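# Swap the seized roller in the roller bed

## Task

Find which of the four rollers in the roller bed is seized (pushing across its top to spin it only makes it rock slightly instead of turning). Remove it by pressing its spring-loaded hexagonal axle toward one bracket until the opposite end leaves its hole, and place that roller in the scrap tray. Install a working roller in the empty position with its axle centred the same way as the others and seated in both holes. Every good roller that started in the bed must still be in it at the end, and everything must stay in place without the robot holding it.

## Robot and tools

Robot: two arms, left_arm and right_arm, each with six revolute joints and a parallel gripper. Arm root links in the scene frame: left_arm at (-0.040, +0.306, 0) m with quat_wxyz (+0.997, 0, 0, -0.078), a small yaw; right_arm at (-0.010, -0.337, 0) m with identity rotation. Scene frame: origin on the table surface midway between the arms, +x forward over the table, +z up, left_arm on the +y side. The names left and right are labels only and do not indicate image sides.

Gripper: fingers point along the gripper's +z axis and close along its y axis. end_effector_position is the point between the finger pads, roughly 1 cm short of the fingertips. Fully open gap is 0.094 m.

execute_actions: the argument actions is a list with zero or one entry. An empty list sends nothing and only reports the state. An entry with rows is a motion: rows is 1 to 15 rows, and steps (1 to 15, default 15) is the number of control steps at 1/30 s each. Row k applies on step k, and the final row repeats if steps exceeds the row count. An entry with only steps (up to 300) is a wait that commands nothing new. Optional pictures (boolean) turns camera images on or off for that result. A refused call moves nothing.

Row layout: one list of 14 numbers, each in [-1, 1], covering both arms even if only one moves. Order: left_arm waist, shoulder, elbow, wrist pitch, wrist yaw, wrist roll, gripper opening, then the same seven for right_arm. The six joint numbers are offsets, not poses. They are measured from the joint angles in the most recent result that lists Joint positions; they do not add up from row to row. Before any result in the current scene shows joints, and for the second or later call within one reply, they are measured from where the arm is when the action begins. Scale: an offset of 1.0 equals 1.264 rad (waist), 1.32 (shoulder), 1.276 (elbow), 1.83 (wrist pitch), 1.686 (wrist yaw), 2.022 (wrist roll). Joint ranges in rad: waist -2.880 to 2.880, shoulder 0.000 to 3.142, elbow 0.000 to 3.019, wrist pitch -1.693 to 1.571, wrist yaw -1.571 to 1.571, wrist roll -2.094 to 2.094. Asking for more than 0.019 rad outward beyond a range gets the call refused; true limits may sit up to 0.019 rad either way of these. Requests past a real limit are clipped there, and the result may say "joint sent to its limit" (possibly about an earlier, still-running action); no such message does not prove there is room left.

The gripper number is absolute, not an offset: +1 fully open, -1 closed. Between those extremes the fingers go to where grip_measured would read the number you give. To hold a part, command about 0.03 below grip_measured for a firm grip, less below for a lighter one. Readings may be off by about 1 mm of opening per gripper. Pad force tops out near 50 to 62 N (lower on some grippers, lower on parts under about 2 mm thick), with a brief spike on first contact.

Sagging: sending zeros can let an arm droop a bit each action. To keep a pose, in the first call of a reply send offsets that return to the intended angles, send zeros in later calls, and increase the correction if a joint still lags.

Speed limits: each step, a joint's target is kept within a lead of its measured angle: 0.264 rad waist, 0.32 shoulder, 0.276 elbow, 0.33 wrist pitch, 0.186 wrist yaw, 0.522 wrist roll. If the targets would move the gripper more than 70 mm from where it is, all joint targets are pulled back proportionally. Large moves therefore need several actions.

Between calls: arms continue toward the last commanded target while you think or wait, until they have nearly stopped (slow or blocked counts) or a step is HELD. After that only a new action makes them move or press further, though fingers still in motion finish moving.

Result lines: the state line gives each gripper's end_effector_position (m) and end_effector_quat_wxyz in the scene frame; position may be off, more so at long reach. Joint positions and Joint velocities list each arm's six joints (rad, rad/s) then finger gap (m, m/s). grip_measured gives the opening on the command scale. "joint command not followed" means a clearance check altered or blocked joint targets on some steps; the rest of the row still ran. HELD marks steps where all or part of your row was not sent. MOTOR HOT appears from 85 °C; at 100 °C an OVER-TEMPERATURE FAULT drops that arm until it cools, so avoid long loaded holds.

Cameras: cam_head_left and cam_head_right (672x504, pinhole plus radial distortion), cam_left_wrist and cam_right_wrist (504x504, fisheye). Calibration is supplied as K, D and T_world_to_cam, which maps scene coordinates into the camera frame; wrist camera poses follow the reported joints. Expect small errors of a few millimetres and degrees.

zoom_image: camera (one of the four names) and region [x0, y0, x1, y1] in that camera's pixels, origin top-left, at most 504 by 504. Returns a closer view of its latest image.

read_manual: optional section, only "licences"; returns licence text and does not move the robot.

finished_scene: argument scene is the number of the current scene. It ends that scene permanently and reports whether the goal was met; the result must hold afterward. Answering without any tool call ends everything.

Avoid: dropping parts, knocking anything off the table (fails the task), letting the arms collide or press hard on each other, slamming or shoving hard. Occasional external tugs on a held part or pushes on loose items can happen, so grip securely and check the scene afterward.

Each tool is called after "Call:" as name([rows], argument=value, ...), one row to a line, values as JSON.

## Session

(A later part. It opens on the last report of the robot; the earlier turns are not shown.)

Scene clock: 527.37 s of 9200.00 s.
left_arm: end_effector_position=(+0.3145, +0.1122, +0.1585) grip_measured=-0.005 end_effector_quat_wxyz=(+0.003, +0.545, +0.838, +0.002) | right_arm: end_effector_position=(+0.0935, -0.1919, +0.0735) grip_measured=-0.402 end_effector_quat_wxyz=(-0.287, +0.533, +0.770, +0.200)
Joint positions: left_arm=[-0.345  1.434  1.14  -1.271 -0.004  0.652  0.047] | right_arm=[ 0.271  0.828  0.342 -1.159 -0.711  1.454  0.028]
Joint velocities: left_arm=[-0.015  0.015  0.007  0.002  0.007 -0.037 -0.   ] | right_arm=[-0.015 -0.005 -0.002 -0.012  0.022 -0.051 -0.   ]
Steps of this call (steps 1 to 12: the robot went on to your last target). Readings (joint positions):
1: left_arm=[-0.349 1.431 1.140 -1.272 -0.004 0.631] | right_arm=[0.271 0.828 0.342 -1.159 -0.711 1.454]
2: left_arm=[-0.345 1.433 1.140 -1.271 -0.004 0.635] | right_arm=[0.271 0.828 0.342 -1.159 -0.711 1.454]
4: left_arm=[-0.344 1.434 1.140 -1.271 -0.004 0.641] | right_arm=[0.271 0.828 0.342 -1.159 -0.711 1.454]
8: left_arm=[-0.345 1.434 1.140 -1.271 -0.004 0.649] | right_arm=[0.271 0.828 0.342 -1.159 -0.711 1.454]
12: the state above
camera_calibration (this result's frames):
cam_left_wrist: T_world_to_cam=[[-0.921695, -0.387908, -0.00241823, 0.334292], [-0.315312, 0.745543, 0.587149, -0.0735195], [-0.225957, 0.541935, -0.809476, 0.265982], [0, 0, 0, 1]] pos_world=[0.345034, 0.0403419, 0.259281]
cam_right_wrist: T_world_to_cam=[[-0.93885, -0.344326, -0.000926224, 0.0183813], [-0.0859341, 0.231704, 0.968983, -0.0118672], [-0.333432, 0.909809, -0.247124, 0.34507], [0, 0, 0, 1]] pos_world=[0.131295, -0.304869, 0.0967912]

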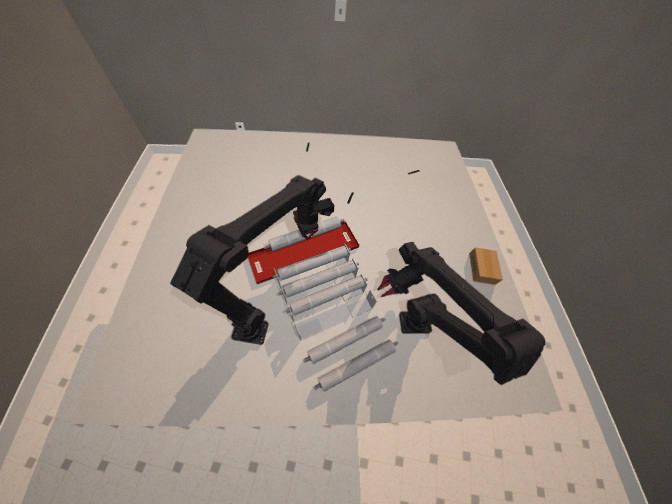

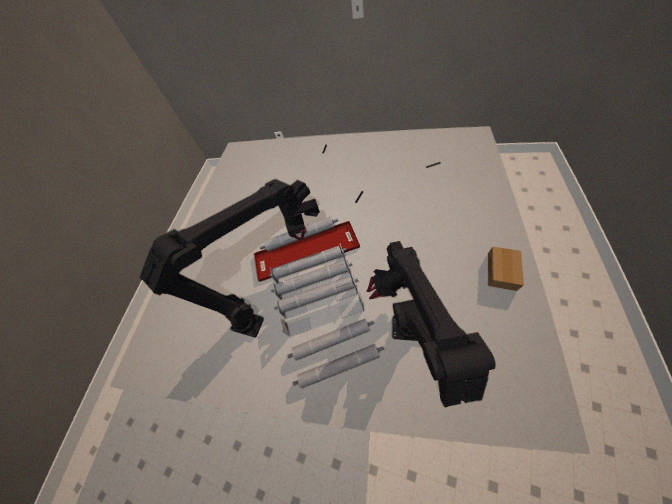

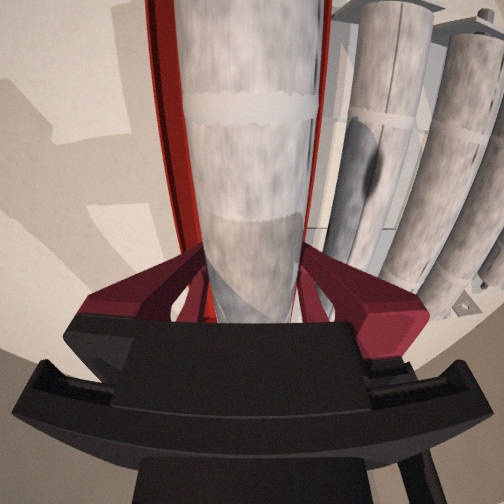

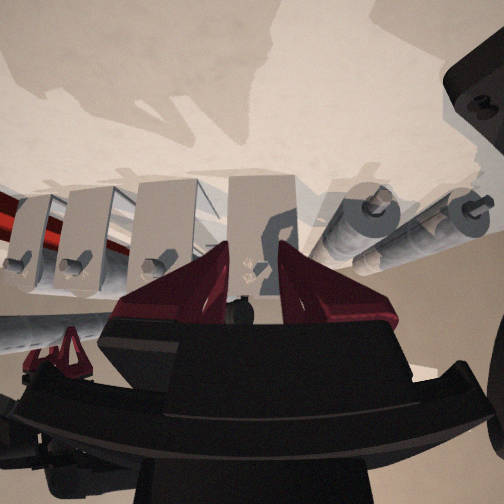

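Call:
execute_actions([
  {"rows":[[0.008,-0.015,0.02,0.006,0,0.01,-0.06,0,0,0.01,0,0,0,-0.4],[0.013,-0.01,0.015,0.013,0,0.014,-0.06,0,0,0.01,0,0,0,-0.4],[0.018,-0.003,0.008,0.023,0,0.018,-0.06,0,0,0.01,0,0,0,-0.4],[0.022,0.005,0,0.035,0,0.02,-0.06,0,0,0.01,0,0,0,-0.4],[0.025,0.014,-0.009,0.048,0,0.02,-0.06,0,0,0.01,0,0,0,-0.4],[0.025,0.023,-0.019,0.062,0,0.02,-0.06,0,0,0.01,0,0,0,-0.4],[0.025,0.033,-0.029,0.076,0,0.02,-0.06,0,0,0.01,0,0,0,-0.4],[0.025,0.043,-0.039,0.09,0,0.02,-0.06,0,0,0.01,0,0,0,-0.4],[0.025,0.053,-0.049,0.104,0,0.02,-0.06,0,0,0.01,0,0,0,-0.4],[0.025,0.063,-0.059,0.118,0,0.02,-0.06,0,0,0.01,0,0,0,-0.4],[0.025,0.072,-0.069,0.131,0,0.02,-0.06,0,0,0.01,0,0,0,-0.4],[0.025,0.08,-0.078,0.143,0,0.02,-0.06,0,0,0.01,0,0,0,-0.4],[0.025,0.087,-0.086,0.154,0,0.02,-0.06,0,0,0.01,0,0,0,-0.4],[0.025,0.093,-0.092,0.163,0,0.02,-0.06,0,0,0.01,0,0,0,-0.4],[0.025,0.098,-0.097,0.169,0,0.02,-0.06,0,0,0.01,0,0,0,-0.4]],"steps":15},
], pictures=false)

Call:
execute_actions([
  {"steps":12},
])

Scene clock: 544.67 s of 9200.00 s.
left_arm: end_effector_position=(+0.3289, +0.1178, +0.0567) grip_measured=-0.005 end_effector_quat_wxyz=(+0.002, +0.543, +0.840, +0.002) | right_arm: end_effector_position=(+0.0935, -0.1919, +0.0735) grip_measured=-0.402 end_effector_quat_wxyz=(-0.287, +0.533, +0.770, +0.200)
Joint positions: left_arm=[-0.316  1.577  1.007 -0.997 -0.004  0.675  0.047] | right_arm=[ 0.271  0.828  0.342 -1.159 -0.711  1.454  0.028]
Joint velocities: left_arm=[-0.005  0.484 -0.315  0.462  0.007 -0.037 -0.001] | right_arm=[ 0.005 -0.005 -0.012 -0.007  0.022  0.037  0.001]
Steps of this call (steps 1 to 30: the robot went on to your last target; steps 31 to 90: nothing new was sent; then 13.80 s passed at rest; steps 91 to 105: all 15 steps of this action). Readings (joint positions):
91: left_arm=[-0.345 1.434 1.140 -1.271 -0.004 0.654] | right_arm=[0.271 0.828 0.342 -1.159 -0.711 1.454]
92: left_arm=[-0.344 1.434 1.139 -1.268 -0.004 0.656] | right_arm=[0.271 0.828 0.342 -1.159 -0.711 1.454]
94: left_arm=[-0.340 1.435 1.132 -1.248 -0.004 0.663] | right_arm=[0.271 0.828 0.342 -1.159 -0.711 1.454]
98: left_arm=[-0.324 1.459 1.097 -1.162 -0.004 0.671] | right_arm=[0.271 0.828 0.342 -1.159 -0.711 1.454]
105: the state above

Scene clock: 545.07 s of 9200.00 s.
left_arm: end_effector_position=(+0.3227, +0.1209, +0.0349) grip_measured=-0.005 end_effector_quat_wxyz=(-0.014, +0.544, +0.839, +0.001) | right_arm: end_effector_position=(+0.0935, -0.1919, +0.0735) grip_measured=-0.402 end_effector_quat_wxyz=(-0.287, +0.533, +0.770, +0.200)
Joint positions: left_arm=[-0.316  1.614  0.983 -0.967 -0.004  0.677  0.047] | right_arm=[ 0.271  0.828  0.342 -1.159 -0.711  1.454  0.028]
Joint velocities: left_arm=[-0.005  0.005 -0.027 -0.012  0.022  0.037  0.001] | right_arm=[ 0.005 -0.015 -0.002 -0.007 -0.007 -0.066  0.001]
Steps of this call (steps 1 to 12: the robot went on to your last target). Readings (joint positions):
1: left_arm=[-0.316 1.592 0.997 -0.985 -0.004 0.675] | right_arm=[0.271 0.828 0.342 -1.159 -0.711 1.454]
2: left_arm=[-0.316 1.605 0.989 -0.978 -0.004 0.675] | right_arm=[0.271 0.828 0.342 -1.159 -0.711 1.454]
4: left_arm=[-0.316 1.615 0.983 -0.975 -0.004 0.676] | right_arm=[0.271 0.828 0.342 -1.159 -0.711 1.454]
8: left_arm=[-0.316 1.614 0.983 -0.968 -0.004 0.677] | right_arm=[0.271 0.828 0.342 -1.159 -0.711 1.454]
12: the state above
camera_calibration (this result's frames):
cam_left_wrist: T_world_to_cam=[[-0.919966, -0.391544, 0.0188545, 0.344104], [-0.300593, 0.735506, 0.607186, -0.00904453], [-0.251608, 0.552923, -0.794336, 0.169443], [0, 0, 0, 1]] pos_world=[0.356478, 0.0476953, 0.133598]
cam_right_wrist: T_world_to_cam=[[-0.93885, -0.344326, -0.000926224, 0.0183813], [-0.0859341, 0.231704, 0.968983, -0.0118672], [-0.333432, 0.909809, -0.247124, 0.34507], [0, 0, 0, 1]] pos_world=[0.131295, -0.304869, 0.0967912]

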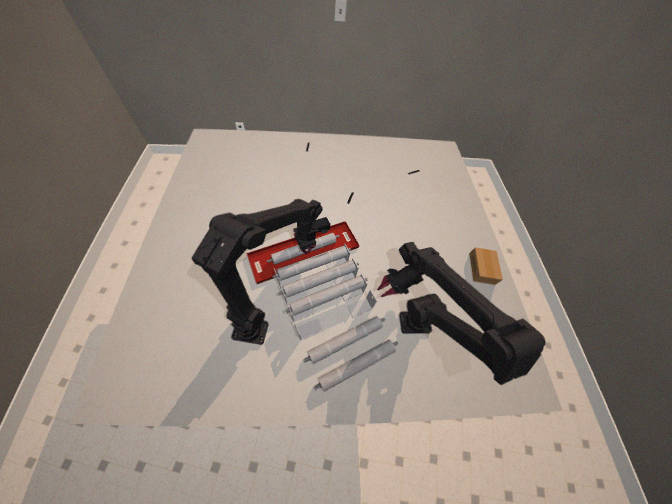

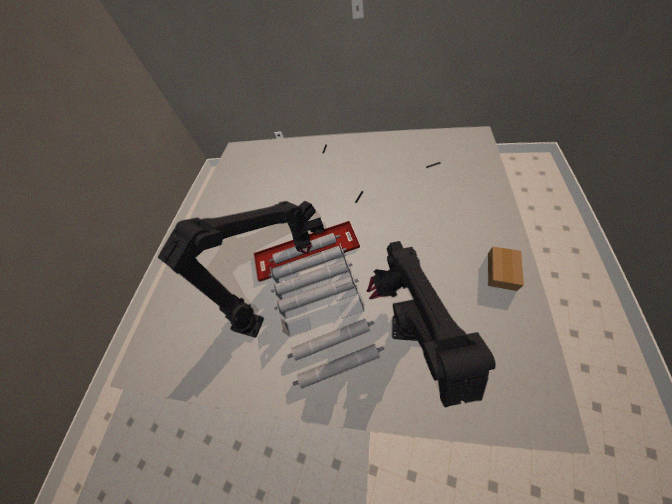

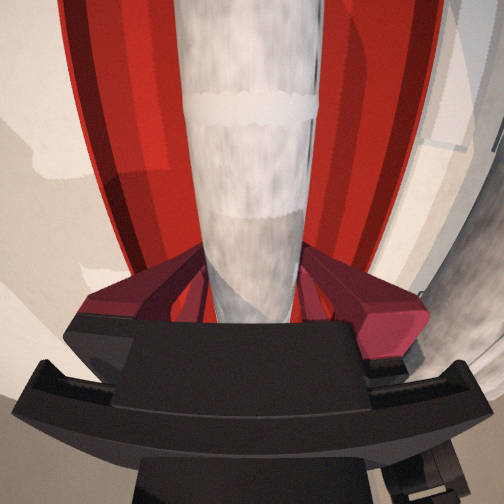

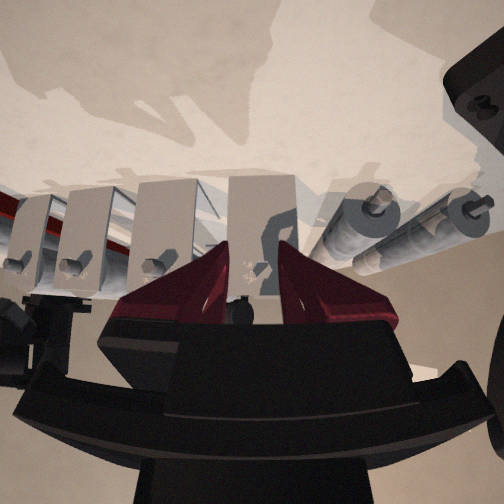

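Lower a few mm more, release, then lift.

Call:
execute_actions([
  {"rows":[[0,-0.025,0.02,0.008,0,0,-0.06,0,0,0.01,0,0,0,-0.4],[0,-0.025,0.016,0.012,0,0,-0.06,0,0,0.01,0,0,0,-0.4],[0,-0.025,0.012,0.016,0,0,-0.06,0,0,0.01,0,0,0,-0.4],[0,-0.025,0.008,0.02,0,0,-0.06,0,0,0.01,0,0,0,-0.4],[0,-0.025,0.005,0.024,0,0,-0.06,0,0,0.01,0,0,0,-0.4],[0,-0.025,0.002,0.028,0,0,-0.06,0,0,0.01,0,0,0,-0.4],[0,-0.02,0,0.028,0,0,-0.06,0,0,0.01,0,0,0,-0.4],[0,-0.015,0,0.028,0,0,-0.06,0,0,0.01,0,0,0,-0.4],[0,-0.01,0,0.028,0,0,-0.06,0,0,0.01,0,0,0,-0.4],[0,-0.01,0,0.028,0,0,-0.03,0,0,0.01,0,0,0,-0.4],[0,-0.01,0,0.028,0,0,0,0,0,0.01,0,0,0,-0.4],[0,-0.01,0,0.028,0,0,0.1,0,0,0.01,0,0,0,-0.4],[0,-0.01,0,0.028,0,0,0.3,0,0,0.01,0,0,0,-0.4]],"steps":15},
], pictures=false)

Call:
execute_actions([
  {"rows":[[0,-0.015,0.03,-0.01,0,0,0.3,0,0,0.01,0,0,0,-0.4],[0,-0.025,0.037,-0.02,0,0,0.3,0,0,0.01,0,0,0,-0.4],[0,-0.037,0.045,-0.033,0,0,0.3,0,0,0.01,0,0,0,-0.4],[0,-0.05,0.054,-0.047,0,0,0.3,0,0,0.01,0,0,0,-0.4],[0,-0.064,0.063,-0.062,0,0,0.3,0,0,0.01,0,0,0,-0.4],[0,-0.078,0.072,-0.077,0,0,0.3,0,0,0.01,0,0,0,-0.4],[0,-0.092,0.081,-0.092,0,0,0.3,0,0,0.01,0,0,0,-0.4],[0,-0.106,0.09,-0.107,0,0,0.3,0,0,0.01,0,0,0,-0.4],[0,-0.12,0.098,-0.122,0,0,0.3,0,0,0.01,0,0,0,-0.4],[0,-0.134,0.105,-0.137,0,0,0.3,0,0,0.01,0,0,0,-0.4],[0,-0.148,0.11,-0.151,0,0,0.3,0,0,0.01,0,0,0,-0.4],[0,-0.162,0.114,-0.164,0,0,0.3,0,0,0.01,0,0,0,-0.4],[0,-0.174,0.117,-0.175,0,0,0.3,0,0,0.01,0,0,0,-0.4],[0,-0.184,0.119,-0.184,0,0,0.3,0,0,0.01,0,0,0,-0.4],[0,-0.19,0.12,-0.19,0,0,0.3,0,0,0.01,0,0,0,-0.4]],"steps":15},
], pictures=false)

Call:
execute_actions([
  {"steps":10},
])

Scene clock: 565.90 s of 9200.00 s.
left_arm: end_effector_position=(+0.3282, +0.1181, +0.0333) grip_measured=+0.293 end_effector_quat_wxyz=(+0.003, +0.544, +0.839, +0.002) | right_arm: end_effector_position=(+0.0935, -0.1919, +0.0735) grip_measured=-0.402 end_effector_quat_wxyz=(-0.287, +0.533, +0.770, +0.200)
Joint positions: left_arm=[-0.316  1.611  0.975 -0.928 -0.004  0.677  0.061] | right_arm=[ 0.271  0.828  0.342 -1.159 -0.711  1.454  0.028]
Joint velocities: left_arm=[ 0.005 -0.015  0.027  0.042 -0.081  0.066  0.01 ] | right_arm=[-0.005  0.005  0.017 -0.002  0.022  0.051  0.001]
Steps of this call (steps 1 to 30: the robot went on to your last target; steps 31 to 90: nothing new was sent; then 17.33 s passed at rest; steps 91 to 105: all 15 steps of this action). Readings (joint positions):
91: left_arm=[-0.316 1.614 0.983 -0.966 -0.004 0.677] | right_arm=[0.271 0.828 0.342 -1.159 -0.711 1.454]
92: left_arm=[-0.316 1.614 0.983 -0.963 -0.004 0.677] | right_arm=[0.271 0.828 0.342 -1.159 -0.711 1.454]
94: left_arm=[-0.316 1.614 0.980 -0.951 -0.004 0.677] | right_arm=[0.271 0.828 0.342 -1.159 -0.711 1.454]
98: left_arm=[-0.316 1.611 0.975 -0.942 -0.004 0.677] | right_arm=[0.271 0.828 0.342 -1.159 -0.711 1.454]
105: the state above

Scene clock: 566.40 s of 9200.00 s.
left_arm: end_effector_position=(+0.3130, +0.1259, +0.1642) grip_measured=+0.298 end_effector_quat_wxyz=(+0.028, +0.544, +0.839, +0.005) | right_arm: end_effector_position=(+0.0935, -0.1919, +0.0735) grip_measured=-0.402 end_effector_quat_wxyz=(-0.287, +0.533, +0.770, +0.200)
Joint positions: left_arm=[-0.316  1.377  1.097 -1.234 -0.004  0.677  0.061] | right_arm=[ 0.271  0.828  0.342 -1.159 -0.711  1.454  0.028]
Joint velocities: left_arm=[-0.005 -0.63   0.149 -0.501  0.022 -0.007  0.001] | right_arm=[ 0.015 -0.005 -0.007  0.002 -0.037  0.022 -0.001]
Steps of this call (steps 1 to 15: all 15 steps of this action). Readings (joint positions):
1: left_arm=[-0.316 1.611 0.976 -0.930 -0.004 0.677] | right_arm=[0.271 0.828 0.342 -1.159 -0.711 1.454]
2: left_arm=[-0.316 1.610 0.978 -0.937 -0.004 0.677] | right_arm=[0.271 0.828 0.342 -1.159 -0.711 1.454]
4: left_arm=[-0.316 1.602 0.986 -0.969 -0.004 0.677] | right_arm=[0.271 0.828 0.342 -1.159 -0.711 1.454]
8: left_arm=[-0.316 1.546 1.021 -1.066 -0.004 0.677] | right_arm=[0.271 0.828 0.342 -1.159 -0.711 1.454]
15: the state above

Scene clock: 566.73 s of 9200.00 s.
left_arm: end_effector_position=(+0.3066, +0.1291, +0.1810) grip_measured=+0.298 end_effector_quat_wxyz=(+0.035, +0.544, +0.839, +0.006) | right_arm: end_effector_position=(+0.0935, -0.1919, +0.0735) grip_measured=-0.402 end_effector_quat_wxyz=(-0.287, +0.533, +0.770, +0.200)
Joint positions: left_arm=[-0.316  1.339  1.105 -1.267 -0.004  0.677  0.061] | right_arm=[ 0.271  0.828  0.342 -1.159 -0.711  1.454  0.028]
Joint velocities: left_arm=[ 0.005  0.044  0.017  0.002  0.022 -0.007 -0.001] | right_arm=[-0.015  0.005 -0.007  0.012 -0.095  0.022 -0.003]
Steps of this call (steps 1 to 10: the robot went on to your last target). Readings (joint positions):
1: left_arm=[-0.316 1.357 1.101 -1.247 -0.004 0.677] | right_arm=[0.271 0.828 0.342 -1.159 -0.711 1.454]
2: left_arm=[-0.316 1.342 1.103 -1.255 -0.004 0.677] | right_arm=[0.271 0.828 0.342 -1.159 -0.711 1.454]
4: left_arm=[-0.316 1.327 1.105 -1.263 -0.004 0.677] | right_arm=[0.271 0.828 0.342 -1.159 -0.711 1.454]
8: left_arm=[-0.316 1.334 1.105 -1.267 -0.004 0.677] | right_arm=[0.271 0.828 0.342 -1.159 -0.711 1.454]
10: the state above
camera_calibration (this result's frames):
cam_left_wrist: T_world_to_cam=[[-0.9189, -0.39209, -0.0434516, 0.340783], [-0.350554, 0.761073, 0.545784, -0.0855162], [-0.180927, 0.516753, -0.836798, 0.267561], [0, 0, 0, 1]] pos_world=[0.331576, 0.0604382, 0.285376]
cam_right_wrist: T_world_to_cam=[[-0.93885, -0.344326, -0.000926224, 0.0183813], [-0.0859341, 0.231704, 0.968983, -0.0118672], [-0.333432, 0.909809, -0.247124, 0.34507], [0, 0, 0, 1]] pos_world=[0.131295, -0.304869, 0.0967912]

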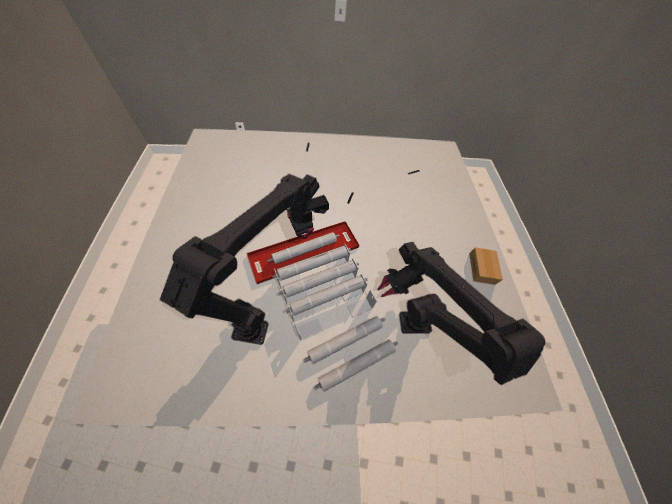

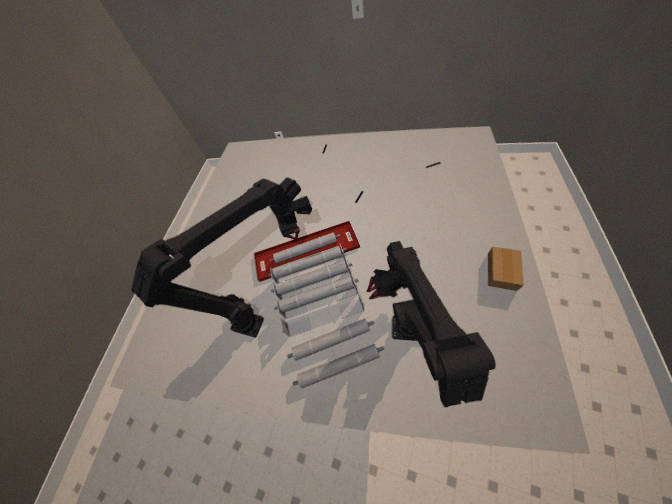

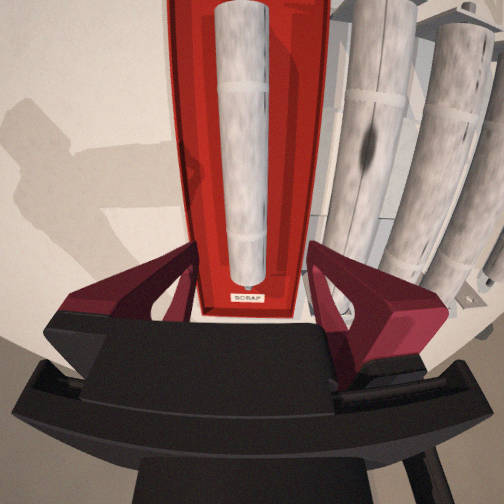

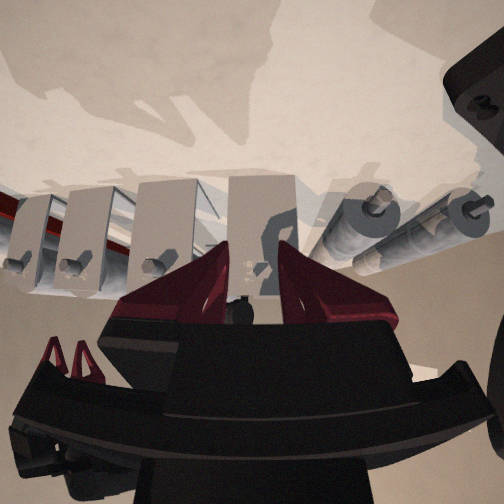

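Call:
execute_actions([
  {"rows":[[-0.01,0,0,0,0,-0.02,0.5,0,0,0.01,0,0,0,-0.4],[-0.025,0,0,0,0,-0.04,0.5,0,0,0.01,0,0,0,-0.4],[-0.045,0,0,0,0,-0.06,0.5,0,0,0.01,0,0,0,-0.4],[-0.07,0,0,0,0,-0.08,0.5,0,0,0.01,0,0,0,-0.4],[-0.1,0,0,0,0,-0.1,0.5,0,0,0.01,0,0,0,-0.4],[-0.135,0,0,0,0,-0.125,0.5,0,0,0.01,0,0,0,-0.4],[-0.17,0,0,0,0,-0.15,0.5,0,0,0.01,0,0,0,-0.4],[-0.21,0,0,0,0,-0.175,0.5,0,0,0.01,0,0,0,-0.4],[-0.25,0,0,0,0,-0.2,0.5,0,0,0.01,0,0,0,-0.4],[-0.29,0,0,0,0,-0.225,0.5,0,0,0.01,0,0,0,-0.4],[-0.33,0,0,0,0,-0.25,0.5,0,0,0.01,0,0,0,-0.4],[-0.37,0,0,0,0,-0.275,0.5,0,0,0.01,0,0,0,-0.4],[-0.41,0,0,0,0,-0.3,0.5,0,0,0.01,0,0,0,-0.4],[-0.45,0,0,0,0,-0.325,0.5,0,0,0.01,0,0,0,-0.4],[-0.49,0,0,0,0,-0.35,0.5,0,0,0.01,0,0,0,-0.4]],"steps":15},
], pictures=false)

Call:
execute_actions([
  {"rows":[[-0.1,0,-0.007,0.002,0,-0.125,0.5,0,0,0.01,0,0,0,-0.4],[-0.14,0,-0.014,0.004,0,-0.15,0.5,0,0,0.01,0,0,0,-0.4],[-0.18,0,-0.021,0.007,0,-0.175,0.5,0,0,0.01,0,0,0,-0.4],[-0.22,0,-0.028,0.009,0,-0.2,0.5,0,0,0.01,0,0,0,-0.4],[-0.26,0,-0.035,0.011,0,-0.225,0.5,0,0,0.01,0,0,0,-0.4],[-0.3,0,-0.042,0.013,0,-0.25,0.5,0,0,0.01,0,0,0,-0.4],[-0.338,0,-0.049,0.016,0,-0.27,0.5,0,0,0.01,0,0,0,-0.4],[-0.373,0,-0.056,0.018,0,-0.29,0.5,0,0,0.01,0,0,0,-0.4],[-0.404,0,-0.063,0.02,0,-0.305,0.5,0,0,0.01,0,0,0,-0.4],[-0.431,0,-0.07,0.022,0,-0.315,0.5,0,0,0.01,0,0,0,-0.4],[-0.454,0,-0.077,0.024,0,-0.323,0.5,0,0,0.01,0,0,0,-0.4],[-0.472,0,-0.083,0.026,0,-0.323,0.5,0,0,0.01,0,0,0,-0.4],[-0.486,0,-0.087,0.028,0,-0.323,0.5,0,0,0.01,0,0,0,-0.4],[-0.495,0,-0.09,0.028,0,-0.323,0.5,0,0,0.01,0,0,0,-0.4],[-0.5,0,-0.09,0.028,0,-0.323,0.5,0,0,0.01,0,0,0,-0.4]],"steps":15},
], pictures=false)

Call:
execute_actions([
  {"steps":15},
])

Call:
zoom_image(camera="cam_right_wrist", region=[100,150,504,330])

Scene clock: 593.70 s of 9200.00 s.
left_arm: end_effector_position=(+0.1663, -0.0241, +0.1800) grip_measured=+0.498 end_effector_quat_wxyz=(+0.032, +0.563, +0.826, -0.011) | right_arm: end_effector_position=(+0.0935, -0.1919, +0.0735) grip_measured=-0.402 end_effector_quat_wxyz=(-0.287, +0.533, +0.770, +0.200)
Joint positions: left_arm=[-0.857  1.341  1.105 -1.267 -0.005  0.184  0.07 ] | right_arm=[ 0.271  0.828  0.342 -1.159 -0.711  1.454  0.028]
Joint velocities: left_arm=[-1.538 -0.024 -0.002 -0.012  0.022 -1.326  0.   ] | right_arm=[-0.015  0.005  0.012 -0.002 -0.022  0.022 -0.   ]
Steps of this call (steps 1 to 30: the robot went on to your last target; steps 31 to 90: nothing new was sent; then 23.47 s passed at rest; steps 91 to 105: all 15 steps of this action). Readings (joint positions):
91: left_arm=[-0.317 1.341 1.105 -1.267 -0.004 0.673] | right_arm=[0.271 0.828 0.342 -1.159 -0.711 1.454]
92: left_arm=[-0.319 1.341 1.105 -1.267 -0.004 0.662] | right_arm=[0.271 0.828 0.342 -1.159 -0.711 1.454]
94: left_arm=[-0.337 1.341 1.105 -1.267 -0.004 0.623] | right_arm=[0.271 0.828 0.342 -1.159 -0.711 1.454]
98: left_arm=[-0.466 1.341 1.105 -1.267 -0.005 0.495] | right_arm=[0.271 0.828 0.342 -1.159 -0.711 1.454]
105: the state above

Scene clock: 594.20 s of 9200.00 s.
left_arm: end_effector_position=(-0.0671, -0.0529, +0.1393) grip_measured=+0.498 end_effector_quat_wxyz=(+0.001, +0.586, +0.810, +0.003) | right_arm: end_effector_position=(+0.0935, -0.1919, +0.0735) grip_measured=-0.402 end_effector_quat_wxyz=(-0.287, +0.533, +0.770, +0.200)
Joint positions: left_arm=[-1.49   1.341  0.995 -1.228 -0.005 -0.395  0.07 ] | right_arm=[ 0.271  0.828  0.342 -1.159 -0.711  1.454  0.028]
Joint velocities: left_arm=[-0.386 -0.005 -0.159  0.022  0.051 -0.374 -0.   ] | right_arm=[-0.005 -0.005 -0.002  0.007 -0.037 -0.007  0.001]
Steps of this call (steps 1 to 15: all 15 steps of this action). Readings (joint positions):
1: left_arm=[-0.908 1.341 1.105 -1.267 -0.005 0.137] | right_arm=[0.271 0.828 0.342 -1.159 -0.711 1.454]
2: left_arm=[-0.958 1.341 1.103 -1.266 -0.005 0.091] | right_arm=[0.271 0.828 0.342 -1.159 -0.711 1.454]
4: left_arm=[-1.055 1.341 1.094 -1.261 -0.005 -0.005] | right_arm=[0.271 0.828 0.342 -1.159 -0.711 1.454]
8: left_arm=[-1.249 1.341 1.056 -1.247 -0.005 -0.196] | right_arm=[0.271 0.828 0.342 -1.159 -0.711 1.454]
15: the state above

Scene clock: 594.70 s of 9200.00 s.
left_arm: end_effector_position=(-0.0693, -0.0508, +0.1371) grip_measured=+0.498 end_effector_quat_wxyz=(+0.000, +0.565, +0.825, +0.005) | right_arm: end_effector_position=(+0.0935, -0.1919, +0.0735) grip_measured=-0.402 end_effector_quat_wxyz=(-0.287, +0.533, +0.770, +0.200)
Joint positions: left_arm=[-1.496  1.341  0.989 -1.226 -0.005 -0.451  0.07 ] | right_arm=[ 0.271  0.828  0.342 -1.159 -0.711  1.454  0.028]
Joint velocities: left_arm=[-0.015  0.005 -0.007 -0.012 -0.037 -0.037 -0.   ] | right_arm=[ 0.005  0.015 -0.012  0.012  0.022  0.037  0.001]
Steps of this call (steps 1 to 15: the robot went on to your last target). Readings (joint positions):
1: left_arm=[-1.499 1.341 0.992 -1.228 -0.005 -0.406] | right_arm=[0.271 0.828 0.342 -1.159 -0.711 1.454]
2: left_arm=[-1.502 1.341 0.989 -1.228 -0.005 -0.415] | right_arm=[0.271 0.828 0.342 -1.159 -0.711 1.454]
4: left_arm=[-1.500 1.341 0.989 -1.228 -0.005 -0.429] | right_arm=[0.271 0.828 0.342 -1.159 -0.711 1.454]
8: left_arm=[-1.497 1.341 0.989 -1.226 -0.005 -0.443] | right_arm=[0.271 0.828 0.342 -1.159 -0.711 1.454]
15: the state above
camera_calibration (this result's frames):
cam_left_wrist: T_world_to_cam=[[-0.939145, -0.343507, -0.00326642, -0.0815877], [-0.27855, 0.75592, 0.592448, -0.0580339], [-0.201041, 0.557304, -0.805602, 0.25222], [0, 0, 0, 1]] pos_world=[-0.0420815, -0.12472, 0.237305]
cam_right_wrist: T_world_to_cam=[[-0.93885, -0.344326, -0.000926224, 0.0183813], [-0.0859341, 0.231704, 0.968983, -0.0118672], [-0.333432, 0.909809, -0.247124, 0.34507], [0, 0, 0, 1]] pos_world=[0.131295, -0.304869, 0.0967912]

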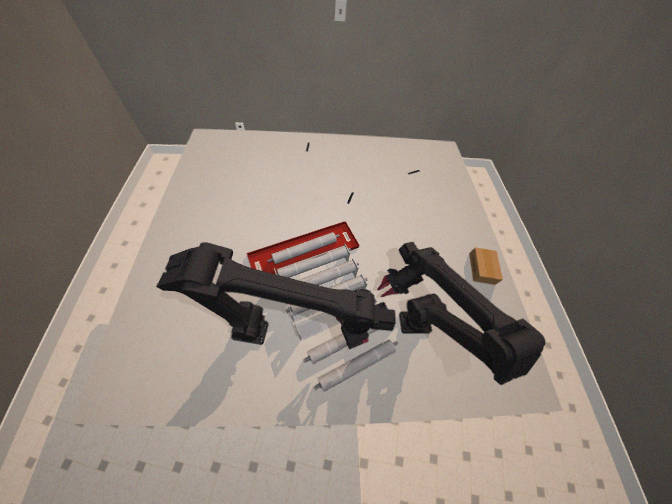

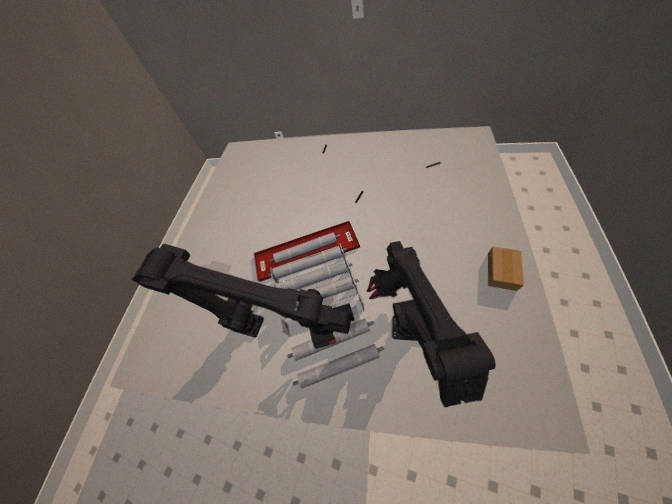

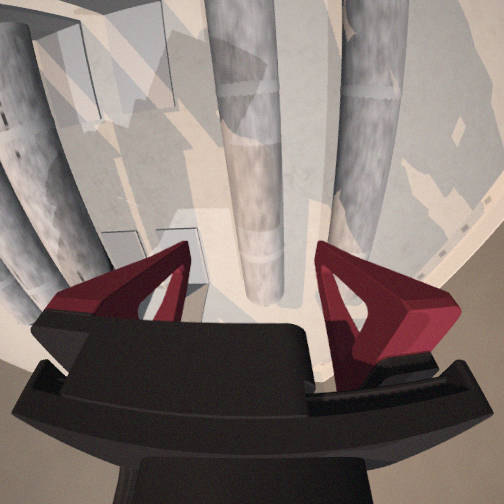

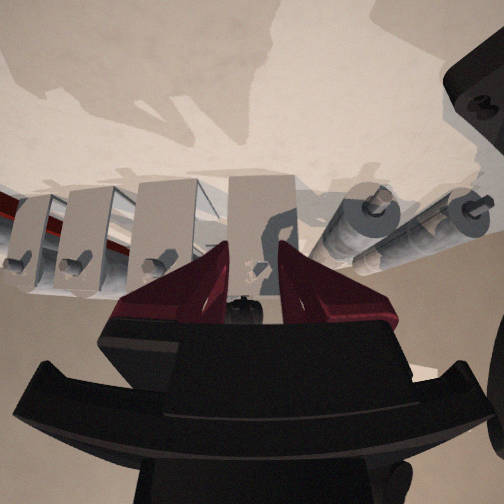

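Region (100, 150, 504, 330) of cam_right_wrist's 504x504 image, scaled by 1.248, with more detail than that image has; it fills the top 225 rows of this view, and the rest is white.

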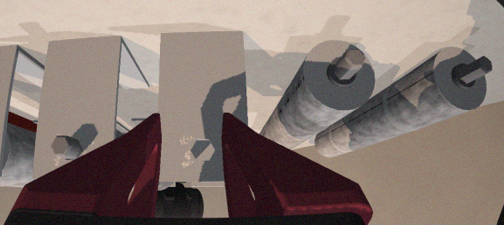

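Call:
execute_actions([
  {"rows":[[0.005,0.01,-0.004,0.01,0,-0.01,0.5,0,0,0.01,0,0,0,-0.4],[0.01,0.015,-0.009,0.018,0,-0.02,0.5,0,0,0.01,0,0,0,-0.4],[0.014,0.021,-0.016,0.027,0,-0.03,0.5,0,0,0.01,0,0,0,-0.4],[0.014,0.028,-0.023,0.038,0,-0.032,0.5,0,0,0.01,0,0,0,-0.4],[0.014,0.036,-0.031,0.05,0,-0.032,0.5,0,0,0.01,0,0,0,-0.4],[0.014,0.044,-0.04,0.062,0,-0.032,0.5,0,0,0.01,0,0,0,-0.4],[0.014,0.052,-0.049,0.074,0,-0.032,0.5,0,0,0.01,0,0,0,-0.4],[0.014,0.06,-0.057,0.086,0,-0.032,0.5,0,0,0.01,0,0,0,-0.4],[0.014,0.068,-0.065,0.098,0,-0.032,0.5,0,0,0.01,0,0,0,-0.4],[0.014,0.075,-0.073,0.109,0,-0.032,0.5,0,0,0.01,0,0,0,-0.4],[0.014,0.081,-0.08,0.119,0,-0.032,0.5,0,0,0.01,0,0,0,-0.4],[0.014,0.086,-0.085,0.127,0,-0.032,0.5,0,0,0.01,0,0,0,-0.4],[0.014,0.09,-0.089,0.132,0,-0.032,0.5,0,0,0.01,0,0,0,-0.4],[0.014,0.092,-0.09,0.134,0,-0.032,0.5,0,0,0.01,0,0,0,-0.4]],"steps":15},
], pictures=false)

Call:
execute_actions([
  {"steps":10},
])

Scene clock: 621.97 s of 9200.00 s.
left_arm: end_effector_position=(-0.0659, -0.0554, +0.0607) grip_measured=+0.498 end_effector_quat_wxyz=(+0.001, +0.542, +0.840, +0.004) | right_arm: end_effector_position=(+0.0935, -0.1919, +0.0735) grip_measured=-0.402 end_effector_quat_wxyz=(-0.287, +0.533, +0.770, +0.200)
Joint positions: left_arm=[-1.486  1.451  0.875 -1.002 -0.005 -0.497  0.07 ] | right_arm=[ 0.271  0.828  0.342 -1.159 -0.711  1.454  0.028]
Joint velocities: left_arm=[-0.015  0.249 -0.154  0.159  0.007 -0.066  0.001] | right_arm=[-0.005 -0.005  0.002 -0.017  0.007  0.051  0.001]
Steps of this call (steps 1 to 15: the robot went on to your last target; steps 16 to 90: nothing new was sent; then 23.77 s passed at rest; steps 91 to 105: all 15 steps of this action). Readings (joint positions):
91: left_arm=[-1.496 1.341 0.989 -1.224 -0.005 -0.454] | right_arm=[0.271 0.828 0.342 -1.159 -0.711 1.454]
92: left_arm=[-1.496 1.341 0.987 -1.218 -0.005 -0.457] | right_arm=[0.271 0.828 0.342 -1.159 -0.711 1.454]
94: left_arm=[-1.494 1.342 0.979 -1.194 -0.005 -0.471] | right_arm=[0.271 0.828 0.342 -1.159 -0.711 1.454]
98: left_arm=[-1.487 1.364 0.944 -1.117 -0.005 -0.488] | right_arm=[0.271 0.828 0.342 -1.159 -0.711 1.454]
105: the state above

Scene clock: 622.30 s of 9200.00 s.
left_arm: end_effector_position=(-0.0659, -0.0546, +0.0552) grip_measured=+0.498 end_effector_quat_wxyz=(-0.001, +0.541, +0.841, +0.006) | right_arm: end_effector_position=(+0.0935, -0.1919, +0.0735) grip_measured=-0.402 end_effector_quat_wxyz=(-0.287, +0.533, +0.770, +0.200)
Joint positions: left_arm=[-1.486  1.462  0.869 -0.99  -0.005 -0.499  0.07 ] | right_arm=[ 0.271  0.828  0.342 -1.159 -0.711  1.454  0.028]
Joint velocities: left_arm=[-0.024 -0.005  0.012 -0.002  0.007 -0.037  0.001] | right_arm=[ 0.005 -0.005 -0.012  0.002 -0.022 -0.022 -0.001]
Steps of this call (steps 1 to 10: the robot went on to your last target). Readings (joint positions):
1: left_arm=[-1.486 1.458 0.872 -0.998 -0.005 -0.497] | right_arm=[0.271 0.828 0.342 -1.159 -0.711 1.454]
2: left_arm=[-1.486 1.461 0.870 -0.996 -0.005 -0.498] | right_arm=[0.271 0.828 0.342 -1.159 -0.711 1.454]
4: left_arm=[-1.486 1.462 0.869 -0.994 -0.005 -0.499] | right_arm=[0.271 0.828 0.342 -1.159 -0.711 1.454]
8: left_arm=[-1.486 1.462 0.869 -0.990 -0.005 -0.499] | right_arm=[0.271 0.828 0.342 -1.159 -0.711 1.454]
10: the state above
camera_calibration (this result's frames):
cam_left_wrist: T_world_to_cam=[[-0.917658, -0.397335, -0.00542373, -0.0813292], [-0.322274, 0.736177, 0.595132, -0.00980958], [-0.232474, 0.547876, -0.803609, 0.186315], [0, 0, 0, 1]] pos_world=[-0.0344803, -0.127171, 0.155121]
cam_right_wrist: T_world_to_cam=[[-0.93885, -0.344326, -0.000926224, 0.0183813], [-0.0859341, 0.231704, 0.968983, -0.0118672], [-0.333432, 0.909809, -0.247124, 0.34507], [0, 0, 0, 1]] pos_world=[0.131295, -0.304869, 0.0967912]

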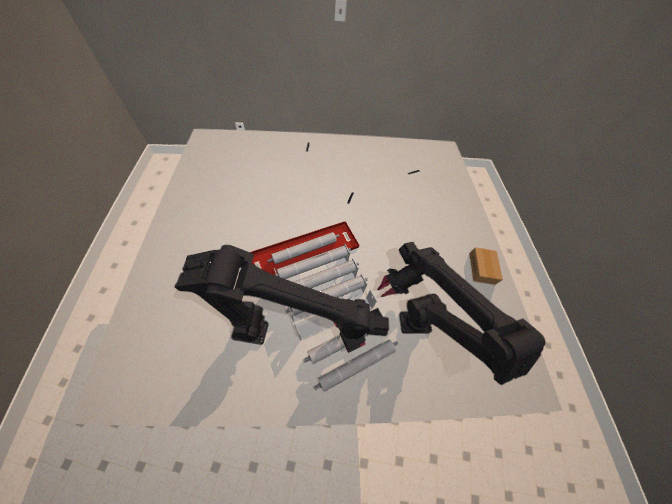

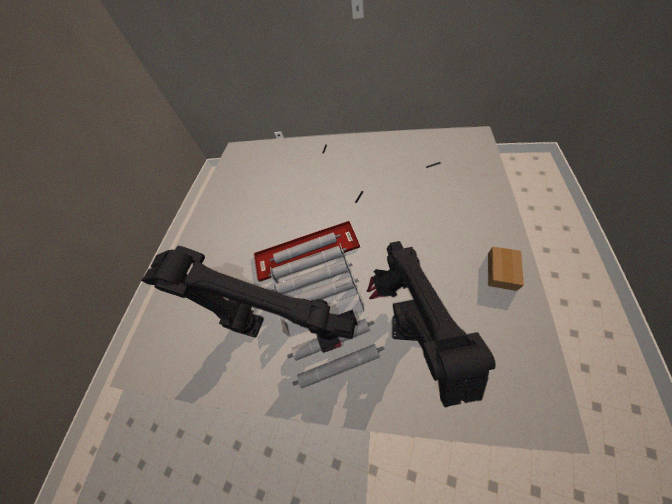

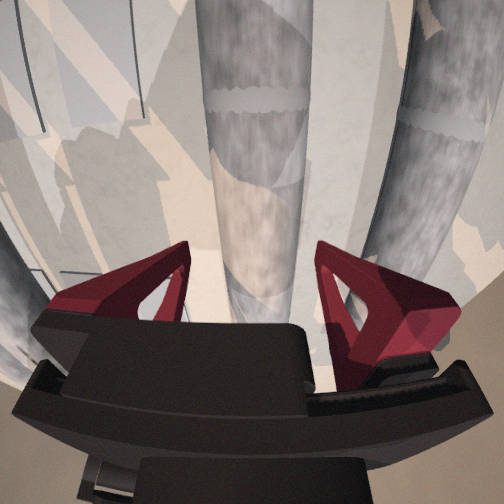

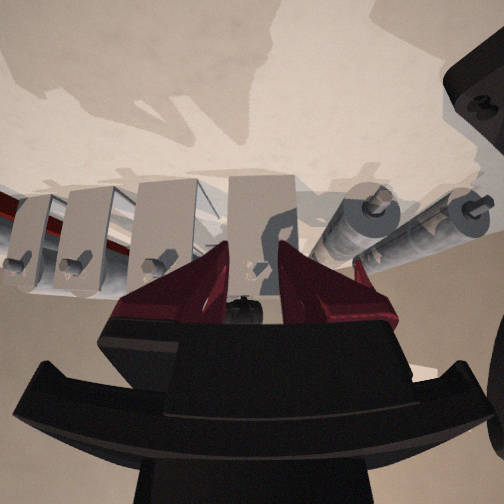

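Call:
execute_actions([
  {"rows":[[-0.008,0.005,0,0.008,0,-0.012,0.5,0,0,0.01,0,0,0,-0.4],[-0.013,0.007,-0.002,0.012,0,-0.018,0.5,0,0,0.01,0,0,0,-0.4],[-0.016,0.01,-0.005,0.017,0,-0.02,0.5,0,0,0.01,0,0,0,-0.4],[-0.016,0.014,-0.009,0.023,0,-0.02,0.5,0,0,0.01,0,0,0,-0.4],[-0.016,0.018,-0.014,0.03,0,-0.02,0.5,0,0,0.01,0,0,0,-0.4],[-0.016,0.022,-0.019,0.037,0,-0.02,0.5,0,0,0.01,0,0,0,-0.4],[-0.016,0.026,-0.024,0.044,0,-0.02,0.5,0,0,0.01,0,0,0,-0.4],[-0.016,0.03,-0.028,0.051,0,-0.02,0.5,0,0,0.01,0,0,0,-0.4],[-0.016,0.033,-0.032,0.057,0,-0.02,0.5,0,0,0.01,0,0,0,-0.4],[-0.016,0.035,-0.035,0.062,0,-0.02,0.5,0,0,0.01,0,0,0,-0.4],[-0.016,0.036,-0.037,0.065,0,-0.02,0.5,0,0,0.01,0,0,0,-0.4]],"steps":15},
])

Scene clock: 638.07 s of 9200.00 s.
left_arm: end_effector_position=(-0.0708, -0.0557, +0.0303) grip_measured=+0.498 end_effector_quat_wxyz=(+0.006, +0.537, +0.843, -0.006) | right_arm: end_effector_position=(+0.0935, -0.1919, +0.0735) grip_measured=-0.402 end_effector_quat_wxyz=(-0.287, +0.533, +0.770, +0.200)
Joint positions: left_arm=[-1.499  1.492  0.822 -0.884 -0.005 -0.522  0.07 ] | right_arm=[ 0.271  0.828  0.342 -1.159 -0.711  1.454  0.028]
Joint velocities: left_arm=[-0.005  0.034 -0.032  0.022 -0.037  0.007  0.   ] | right_arm=[-0.015 -0.015 -0.002  0.012 -0.022 -0.007 -0.   ]
Steps of this call (steps 1 to 30: the robot went on to your last target; steps 31 to 90: nothing new was sent; then 12.27 s passed at rest; steps 91 to 105: all 15 steps of this action). Readings (joint positions):
91: left_arm=[-1.486 1.462 0.869 -0.989 -0.005 -0.500] | right_arm=[0.271 0.828 0.342 -1.159 -0.711 1.454]
92: left_arm=[-1.487 1.462 0.869 -0.986 -0.005 -0.504] | right_arm=[0.271 0.828 0.342 -1.159 -0.711 1.454]
94: left_arm=[-1.491 1.462 0.867 -0.973 -0.005 -0.511] | right_arm=[0.271 0.828 0.342 -1.159 -0.711 1.454]
98: left_arm=[-1.499 1.464 0.849 -0.928 -0.005 -0.518] | right_arm=[0.271 0.828 0.342 -1.159 -0.711 1.454]
105: the state above
camera_calibration (this result's frames):
cam_left_wrist: T_world_to_cam=[[-0.913823, -0.40603, 0.00819298, -0.087037], [-0.328011, 0.749824, 0.574607, 0.00513548], [-0.239451, 0.522402, -0.818388, 0.164302], [0, 0, 0, 1]] pos_world=[-0.0385095, -0.125022, 0.132225]
cam_right_wrist: T_world_to_cam=[[-0.93885, -0.344326, -0.000926224, 0.0183813], [-0.0859341, 0.231704, 0.968983, -0.0118672], [-0.333432, 0.909809, -0.247124, 0.34507], [0, 0, 0, 1]] pos_world=[0.131295, -0.304869, 0.0967912]

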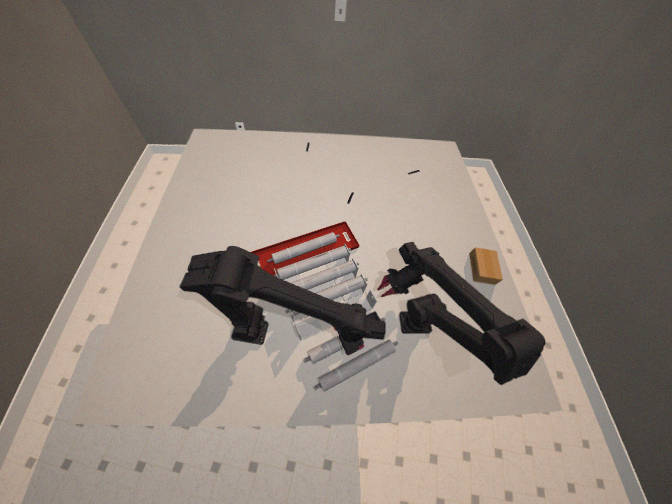

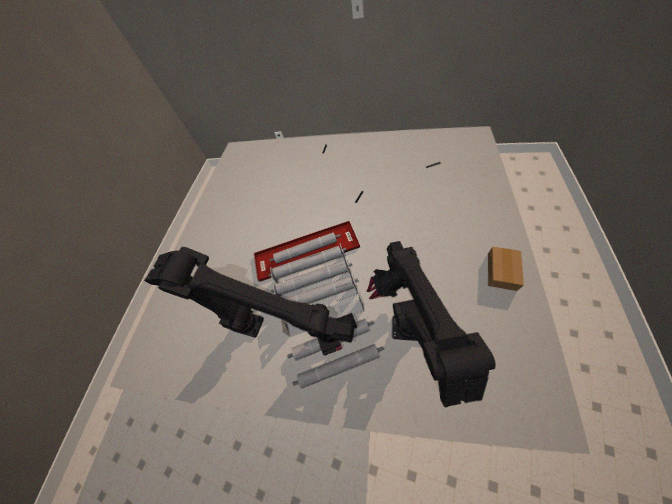

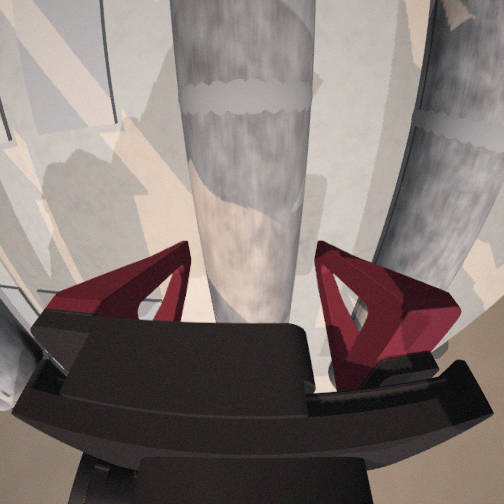

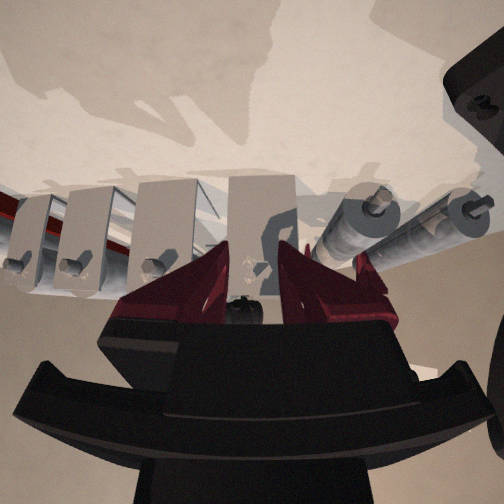

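Call:
execute_actions([
  {"rows":[[0,0.015,0.005,0,0,-0.012,0.45,0,0,0.01,0,0,0,-0.4],[0,0.018,0.005,0,0,-0.015,0.4,0,0,0.01,0,0,0,-0.4],[0,0.02,0.005,0,0,-0.015,0.35,0,0,0.01,0,0,0,-0.4],[0,0.02,0.005,0,0,-0.015,0.3,0,0,0.01,0,0,0,-0.4],[0,0.02,0.005,0,0,-0.015,0.25,0,0,0.01,0,0,0,-0.4],[0,0.02,0.005,0,0,-0.015,0.2,0,0,0.01,0,0,0,-0.4],[0,0.02,0.005,0,0,-0.015,0.15,0,0,0.01,0,0,0,-0.4],[0,0.02,0.005,0,0,-0.015,0.11,0,0,0.01,0,0,0,-0.4],[0,0.02,0.005,0,0,-0.015,0.08,0,0,0.01,0,0,0,-0.4],[0,0.02,0.005,0,0,-0.015,0.05,0,0,0.01,0,0,0,-0.4],[0,0.02,0.005,0,0,-0.015,0.03,0,0,0.01,0,0,0,-0.4],[0,0.02,0.005,0,0,-0.015,0.01,0,0,0.01,0,0,0,-0.4],[0,0.02,0.005,0,0,-0.015,-0.01,0,0,0.01,0,0,0,-0.4],[0,0.02,0.005,0,0,-0.015,-0.035,0,0,0.01,0,0,0,-0.4],[0,0.02,0.005,0,0,-0.015,-0.06,0,0,0.01,0,0,0,-0.4]],"steps":15},
])

Scene clock: 650.73 s of 9200.00 s.
left_arm: end_effector_position=(-0.0708, -0.0558, +0.0292) grip_measured=-0.005 end_effector_quat_wxyz=(+0.006, +0.531, +0.847, -0.006) | right_arm: end_effector_position=(+0.0935, -0.1919, +0.0735) grip_measured=-0.402 end_effector_quat_wxyz=(-0.287, +0.533, +0.770, +0.200)
Joint positions: left_arm=[-1.499  1.496  0.822 -0.881 -0.005 -0.537  0.047] | right_arm=[ 0.271  0.828  0.342 -1.159 -0.711  1.454  0.028]
Joint velocities: left_arm=[ 0.005 -0.015 -0.017 -0.012  0.007  0.095 -0.   ] | right_arm=[ 0.005 -0.015 -0.007  0.002  0.037 -0.022  0.   ]
Steps of this call (steps 1 to 15: the robot went on to your last target; steps 16 to 90: nothing new was sent; then 9.17 s passed at rest; steps 91 to 105: all 15 steps of this action). Readings (joint positions):
91: left_arm=[-1.499 1.494 0.822 -0.881 -0.005 -0.524] | right_arm=[0.271 0.828 0.342 -1.159 -0.711 1.454]
92: left_arm=[-1.499 1.494 0.822 -0.881 -0.005 -0.526] | right_arm=[0.271 0.828 0.342 -1.159 -0.711 1.454]
94: left_arm=[-1.499 1.494 0.822 -0.881 -0.005 -0.530] | right_arm=[0.271 0.828 0.342 -1.159 -0.711 1.454]
98: left_arm=[-1.499 1.495 0.822 -0.881 -0.005 -0.533] | right_arm=[0.271 0.828 0.342 -1.159 -0.711 1.454]
105: the state above
camera_calibration (this result's frames):
cam_left_wrist: T_world_to_cam=[[-0.907681, -0.41959, 0.00773908, -0.0873585], [-0.339241, 0.744474, 0.575043, 0.0048325], [-0.247044, 0.51933, -0.818087, 0.162746], [0, 0, 0, 1]] pos_world=[-0.0374488, -0.124772, 0.131038]
cam_right_wrist: T_world_to_cam=[[-0.93885, -0.344326, -0.000926224, 0.0183813], [-0.0859341, 0.231704, 0.968983, -0.0118672], [-0.333432, 0.909809, -0.247124, 0.34507], [0, 0, 0, 1]] pos_world=[0.131295, -0.304869, 0.0967912]

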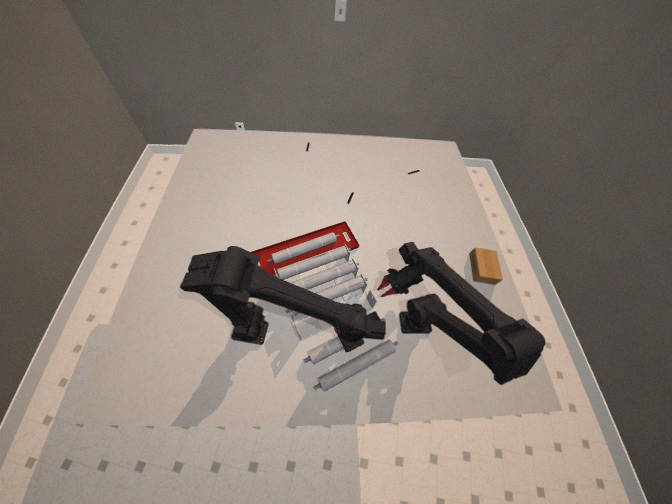

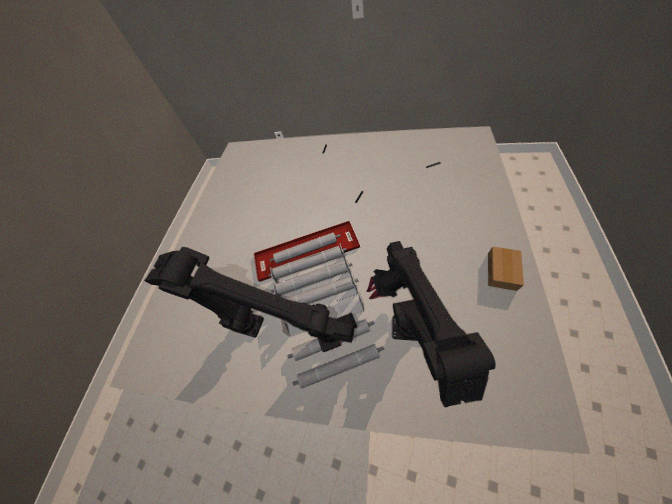

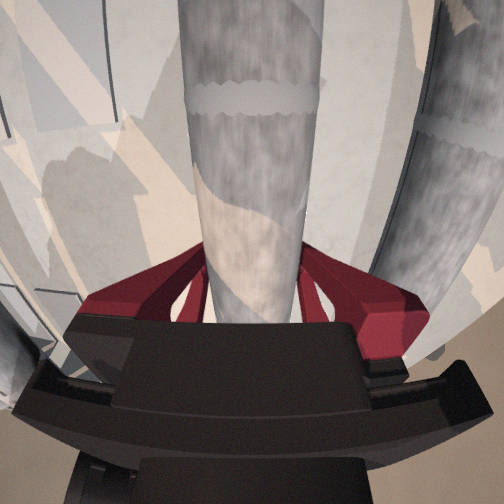

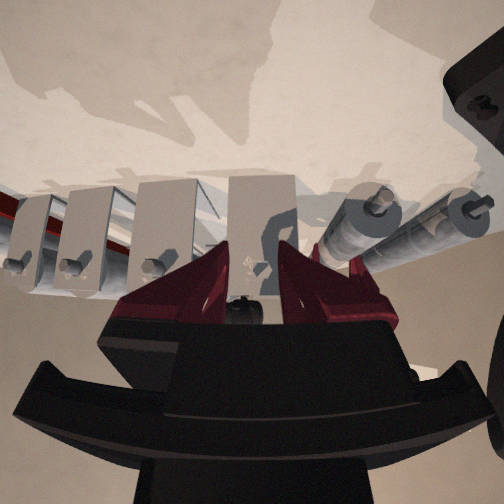

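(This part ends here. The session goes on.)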